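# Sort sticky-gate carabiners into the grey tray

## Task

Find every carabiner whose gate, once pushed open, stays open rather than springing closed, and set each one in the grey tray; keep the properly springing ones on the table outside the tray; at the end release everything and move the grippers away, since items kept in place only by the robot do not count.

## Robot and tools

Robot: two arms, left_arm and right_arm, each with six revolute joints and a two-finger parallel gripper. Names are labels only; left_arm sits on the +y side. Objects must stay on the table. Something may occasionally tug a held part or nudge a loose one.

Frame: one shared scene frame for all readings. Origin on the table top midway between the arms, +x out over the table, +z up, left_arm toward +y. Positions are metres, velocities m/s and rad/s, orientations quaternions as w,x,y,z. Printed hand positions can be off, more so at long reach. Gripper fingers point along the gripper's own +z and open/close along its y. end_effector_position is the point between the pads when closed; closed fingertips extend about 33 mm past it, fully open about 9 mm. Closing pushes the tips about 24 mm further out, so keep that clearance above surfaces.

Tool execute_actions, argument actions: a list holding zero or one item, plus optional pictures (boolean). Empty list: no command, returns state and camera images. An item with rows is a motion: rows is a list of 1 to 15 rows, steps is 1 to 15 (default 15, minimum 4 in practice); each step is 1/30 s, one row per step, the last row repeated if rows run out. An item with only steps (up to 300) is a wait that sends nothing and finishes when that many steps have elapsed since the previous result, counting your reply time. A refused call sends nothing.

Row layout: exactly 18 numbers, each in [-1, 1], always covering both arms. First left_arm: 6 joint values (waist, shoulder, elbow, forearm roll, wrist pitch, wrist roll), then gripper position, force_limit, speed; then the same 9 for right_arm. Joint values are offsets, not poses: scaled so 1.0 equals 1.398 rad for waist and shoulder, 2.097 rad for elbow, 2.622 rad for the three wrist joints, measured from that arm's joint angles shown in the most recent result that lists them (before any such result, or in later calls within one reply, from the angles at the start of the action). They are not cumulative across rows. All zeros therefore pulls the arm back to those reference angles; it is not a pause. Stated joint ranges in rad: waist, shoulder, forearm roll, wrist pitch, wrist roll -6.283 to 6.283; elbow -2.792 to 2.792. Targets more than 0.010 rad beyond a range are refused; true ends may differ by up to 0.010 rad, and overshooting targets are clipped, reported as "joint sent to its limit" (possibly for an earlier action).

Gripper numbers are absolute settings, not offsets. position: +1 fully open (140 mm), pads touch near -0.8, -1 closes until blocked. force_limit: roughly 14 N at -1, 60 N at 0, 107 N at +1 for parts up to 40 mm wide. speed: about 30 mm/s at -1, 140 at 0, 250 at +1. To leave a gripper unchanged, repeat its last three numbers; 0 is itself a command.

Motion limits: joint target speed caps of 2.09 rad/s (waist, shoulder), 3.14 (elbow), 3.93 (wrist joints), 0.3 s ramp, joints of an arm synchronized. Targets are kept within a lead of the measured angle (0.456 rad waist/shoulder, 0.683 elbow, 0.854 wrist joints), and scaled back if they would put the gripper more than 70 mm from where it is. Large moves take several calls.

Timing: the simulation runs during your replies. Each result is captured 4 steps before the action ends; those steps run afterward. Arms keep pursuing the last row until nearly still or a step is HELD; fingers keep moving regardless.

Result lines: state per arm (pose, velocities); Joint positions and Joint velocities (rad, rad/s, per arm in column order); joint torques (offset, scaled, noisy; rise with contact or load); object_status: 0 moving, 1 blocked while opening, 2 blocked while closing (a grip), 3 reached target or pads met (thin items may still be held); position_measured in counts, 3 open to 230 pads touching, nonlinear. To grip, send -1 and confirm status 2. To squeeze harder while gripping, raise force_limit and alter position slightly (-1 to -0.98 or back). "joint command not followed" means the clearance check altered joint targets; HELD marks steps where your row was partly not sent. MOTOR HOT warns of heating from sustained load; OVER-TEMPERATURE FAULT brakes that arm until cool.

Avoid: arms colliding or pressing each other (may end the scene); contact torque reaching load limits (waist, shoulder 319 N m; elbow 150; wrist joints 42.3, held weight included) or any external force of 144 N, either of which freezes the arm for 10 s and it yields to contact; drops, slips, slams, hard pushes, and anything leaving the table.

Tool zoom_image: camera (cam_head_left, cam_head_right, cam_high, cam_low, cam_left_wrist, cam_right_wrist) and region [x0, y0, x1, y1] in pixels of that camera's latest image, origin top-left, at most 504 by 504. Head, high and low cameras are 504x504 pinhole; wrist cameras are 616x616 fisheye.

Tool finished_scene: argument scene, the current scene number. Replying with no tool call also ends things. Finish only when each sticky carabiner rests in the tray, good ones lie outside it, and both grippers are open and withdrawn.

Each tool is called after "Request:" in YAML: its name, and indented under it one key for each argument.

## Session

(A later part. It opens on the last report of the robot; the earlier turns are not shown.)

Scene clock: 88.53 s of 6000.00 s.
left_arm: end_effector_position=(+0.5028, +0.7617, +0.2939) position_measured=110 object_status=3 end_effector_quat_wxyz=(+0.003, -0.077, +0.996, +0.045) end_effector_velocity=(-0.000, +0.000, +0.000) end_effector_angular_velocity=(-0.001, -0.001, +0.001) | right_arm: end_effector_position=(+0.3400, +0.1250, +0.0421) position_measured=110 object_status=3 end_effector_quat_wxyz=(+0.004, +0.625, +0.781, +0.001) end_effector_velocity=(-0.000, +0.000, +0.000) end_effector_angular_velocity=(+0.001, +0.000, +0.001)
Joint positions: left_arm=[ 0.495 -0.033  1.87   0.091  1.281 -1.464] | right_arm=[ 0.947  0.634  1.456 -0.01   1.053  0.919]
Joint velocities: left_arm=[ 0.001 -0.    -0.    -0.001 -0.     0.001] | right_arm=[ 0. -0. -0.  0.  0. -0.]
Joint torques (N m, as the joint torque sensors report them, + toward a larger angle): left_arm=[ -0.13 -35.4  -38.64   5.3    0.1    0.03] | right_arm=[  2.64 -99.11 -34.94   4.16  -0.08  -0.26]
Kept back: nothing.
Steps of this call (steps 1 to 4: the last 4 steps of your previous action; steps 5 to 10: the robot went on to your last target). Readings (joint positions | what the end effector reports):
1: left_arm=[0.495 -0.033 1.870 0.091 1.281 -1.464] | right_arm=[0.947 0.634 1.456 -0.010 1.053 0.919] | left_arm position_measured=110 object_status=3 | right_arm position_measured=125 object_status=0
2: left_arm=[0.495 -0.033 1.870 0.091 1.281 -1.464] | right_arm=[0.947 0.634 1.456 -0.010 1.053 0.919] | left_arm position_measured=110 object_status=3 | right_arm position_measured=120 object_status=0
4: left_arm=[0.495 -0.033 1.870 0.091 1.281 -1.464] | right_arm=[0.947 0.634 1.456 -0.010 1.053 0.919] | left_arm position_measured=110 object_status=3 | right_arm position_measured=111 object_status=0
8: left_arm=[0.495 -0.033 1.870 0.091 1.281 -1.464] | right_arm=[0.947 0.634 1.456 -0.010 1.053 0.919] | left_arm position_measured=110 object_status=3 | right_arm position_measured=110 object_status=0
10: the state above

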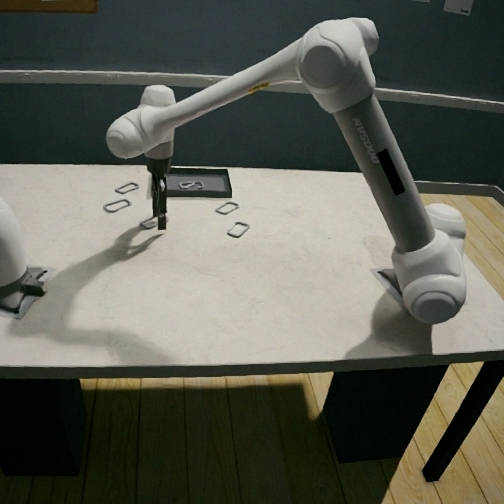

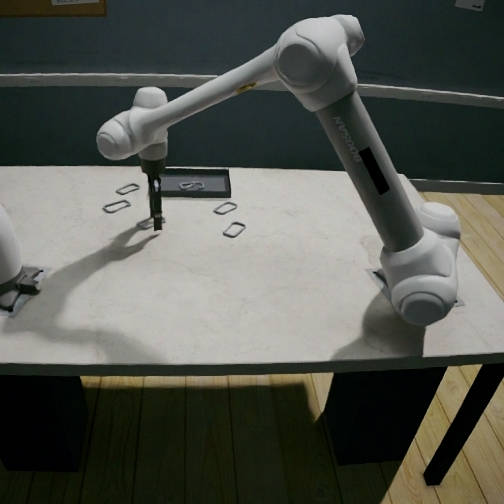

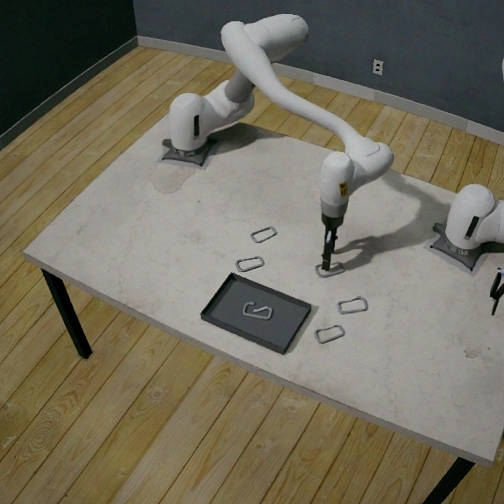

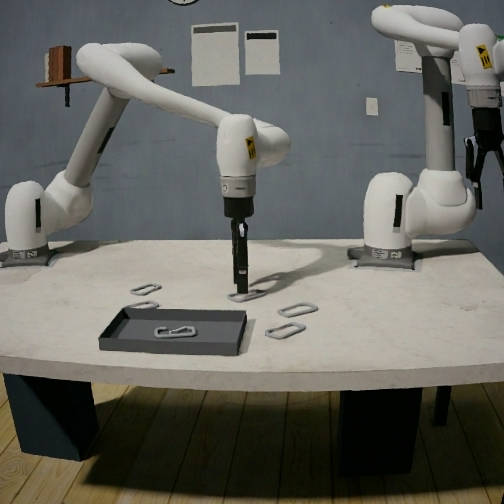

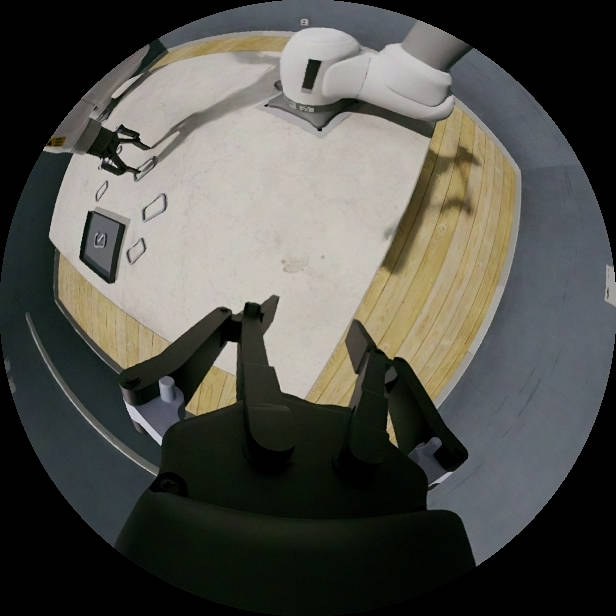

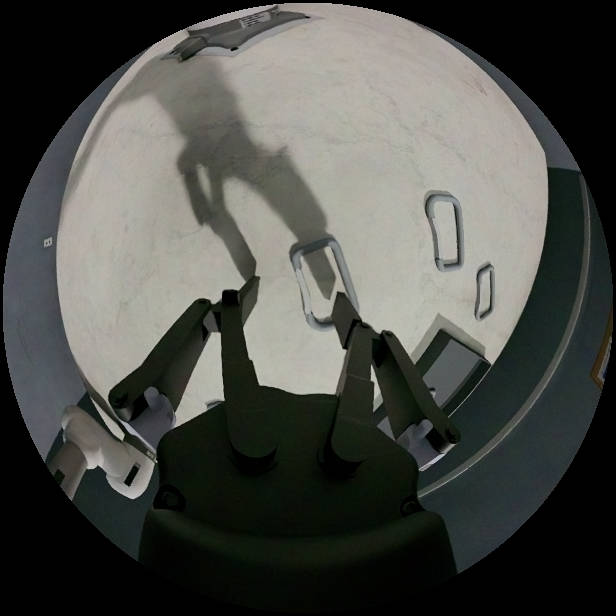

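Request:
execute_actions:
  actions:
    - {"rows":[[0,0,0,0,0,0,0.15,-0.5,-0.3,0,-0.07,-0.03,0,0.06,0,0.15,-0.5,0]],"steps":15}

Request:
execute_actions:
  actions:
    - {"steps":10}
  pictures: true

Request:
zoom_image:
  camera: "cam_high"
  region: [180,200,400,370]

Scene clock: 89.03 s of 6000.00 s.
left_arm: end_effector_position=(+0.5028, +0.7617, +0.2939) position_measured=110 object_status=3 end_effector_quat_wxyz=(+0.003, -0.077, +0.996, +0.045) end_effector_velocity=(+0.000, -0.000, +0.000) end_effector_angular_velocity=(+0.000, -0.000, -0.000) | right_arm: end_effector_position=(+0.3357, +0.1154, +0.1529) position_measured=110 object_status=3 end_effector_quat_wxyz=(+0.004, +0.625, +0.780, +0.003) end_effector_velocity=(-0.006, -0.013, +0.058) end_effector_angular_velocity=(-0.010, +0.004, -0.001)
Joint positions: left_arm=[ 0.495 -0.033  1.87   0.091  1.281 -1.464] | right_arm=[ 0.947  0.54   1.395 -0.01   1.204  0.919]
Joint velocities: left_arm=[-0.001 -0.    -0.     0.    -0.    -0.001] | right_arm=[ 0.    -0.051 -0.03   0.     0.091  0.   ]
Joint torques (N m, as the joint torque sensors report them, + toward a larger angle): left_arm=[ -0.41 -35.29 -38.68   5.29   0.17   0.09] | right_arm=[  2.24 -72.13 -28.71   3.68  -0.07  -0.52]
Steps of this call (steps 1 to 4: the robot went on to your last target; steps 5 to 15: the first 11 steps of this action). Readings (joint positions | what the end effector reports):
5: left_arm=[0.495 -0.033 1.870 0.091 1.281 -1.464] | right_arm=[0.947 0.634 1.455 -0.010 1.053 0.919] | left_arm position_measured=110 object_status=3 | right_arm position_measured=110 object_status=3
6: left_arm=[0.495 -0.033 1.870 0.091 1.281 -1.464] | right_arm=[0.947 0.631 1.454 -0.010 1.059 0.919] | left_arm position_measured=110 object_status=3 | right_arm position_measured=110 object_status=3
8: left_arm=[0.495 -0.033 1.870 0.091 1.281 -1.464] | right_arm=[0.947 0.605 1.436 -0.010 1.101 0.919] | left_arm position_measured=110 object_status=3 | right_arm position_measured=110 object_status=3
12: left_arm=[0.495 -0.033 1.870 0.091 1.281 -1.464] | right_arm=[0.947 0.555 1.405 -0.010 1.179 0.919] | left_arm position_measured=110 object_status=3 | right_arm position_measured=110 object_status=3
15: the state above

Scene clock: 89.37 s of 6000.00 s.
left_arm: end_effector_position=(+0.5028, +0.7617, +0.2939) position_measured=110 object_status=3 end_effector_quat_wxyz=(+0.003, -0.077, +0.996, +0.045) end_effector_velocity=(-0.000, +0.000, -0.000) end_effector_angular_velocity=(-0.001, +0.000, +0.002) | right_arm: end_effector_position=(+0.3354, +0.1147, +0.1568) position_measured=110 object_status=3 end_effector_quat_wxyz=(+0.004, +0.625, +0.780, +0.002) end_effector_velocity=(-0.000, -0.000, +0.000) end_effector_angular_velocity=(-0.000, +0.001, -0.002)
Joint positions: left_arm=[ 0.495 -0.033  1.87   0.091  1.281 -1.464] | right_arm=[ 0.947  0.536  1.393 -0.01   1.21   0.919]
Joint velocities: left_arm=[ 0.001  0.001  0.    -0.    -0.    -0.001] | right_arm=[ 0.    -0.    -0.     0.001  0.001  0.001]
Joint torques (N m, as the joint torque sensors report them, + toward a larger angle): left_arm=[  0.08 -34.63 -38.66   5.37   0.12   0.07] | right_arm=[  2.76 -90.37 -37.6    4.27  -0.11  -0.33]
Kept back: nothing.
Steps of this call (steps 1 to 4: the last 4 steps of your previous action; steps 5 to 10: the robot went on to your last target). Readings (joint positions | what the end effector reports):
1: left_arm=[0.495 -0.033 1.870 0.091 1.281 -1.464] | right_arm=[0.947 0.539 1.394 -0.010 1.206 0.919] | left_arm position_measured=110 object_status=3 | right_arm position_measured=110 object_status=3
2: left_arm=[0.495 -0.033 1.870 0.091 1.281 -1.464] | right_arm=[0.947 0.538 1.394 -0.010 1.208 0.919] | left_arm position_measured=110 object_status=3 | right_arm position_measured=110 object_status=3
4: left_arm=[0.495 -0.033 1.870 0.091 1.281 -1.464] | right_arm=[0.947 0.537 1.393 -0.010 1.209 0.919] | left_arm position_measured=110 object_status=3 | right_arm position_measured=110 object_status=3
8: left_arm=[0.495 -0.033 1.870 0.091 1.281 -1.464] | right_arm=[0.947 0.537 1.393 -0.010 1.210 0.919] | left_arm position_measured=110 object_status=3 | right_arm position_measured=110 object_status=3
10: the state above

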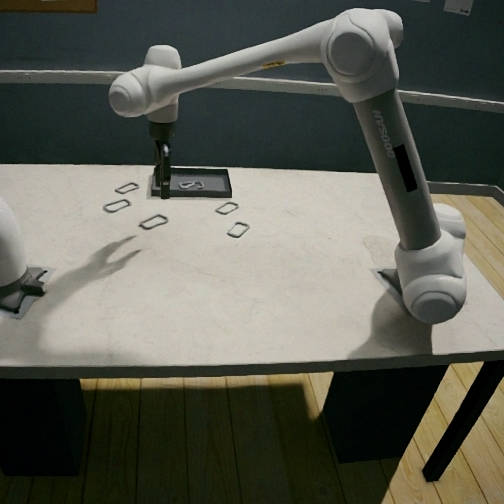

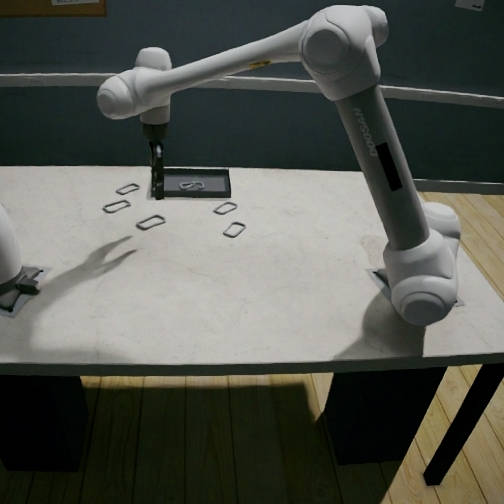

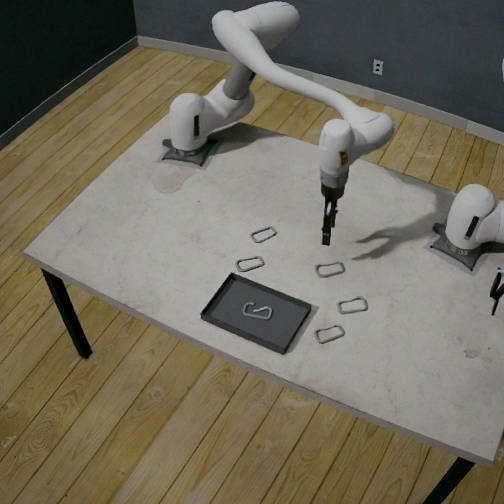

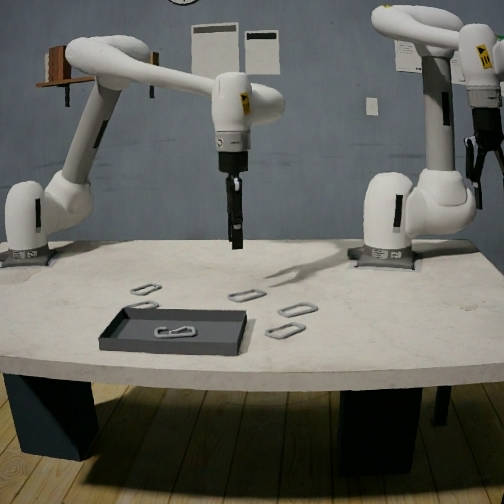

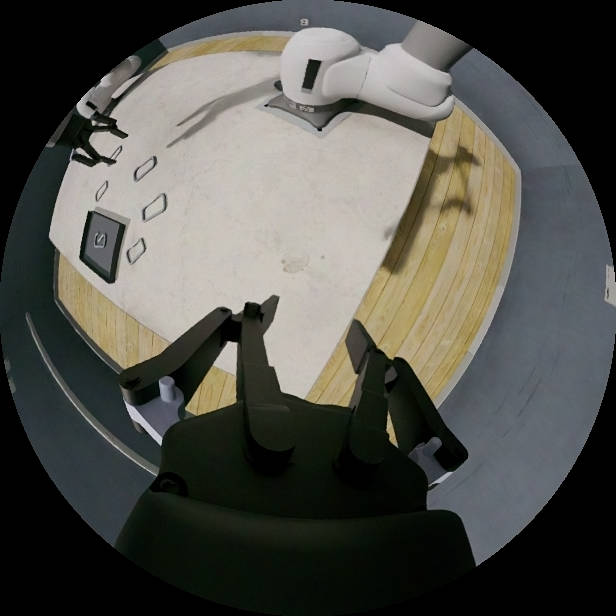

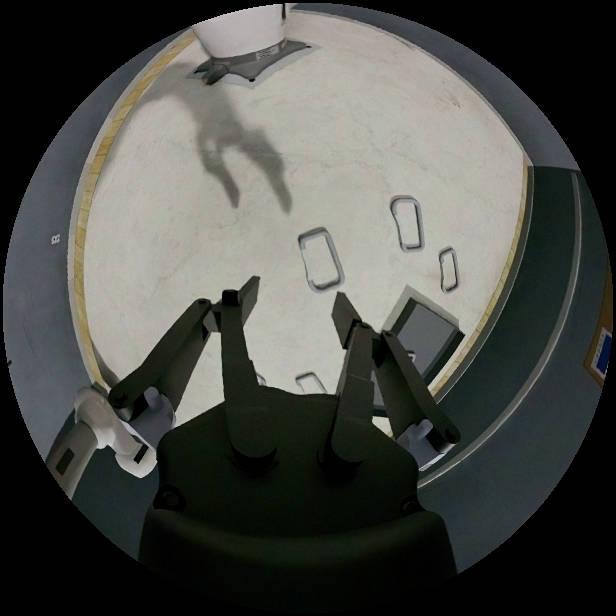

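Region (180, 200, 400, 370) of cam_high's 504x504 image, scaled by 2.291, with more detail than that image has; it fills the top 389 rows of this view, and the rest is white.

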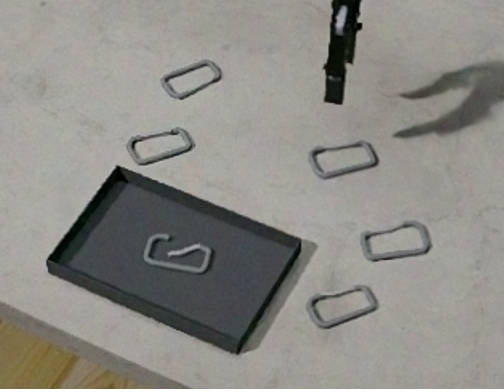

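Request:
finished_scene:
  scene: 2

The scene is finished: the task was done.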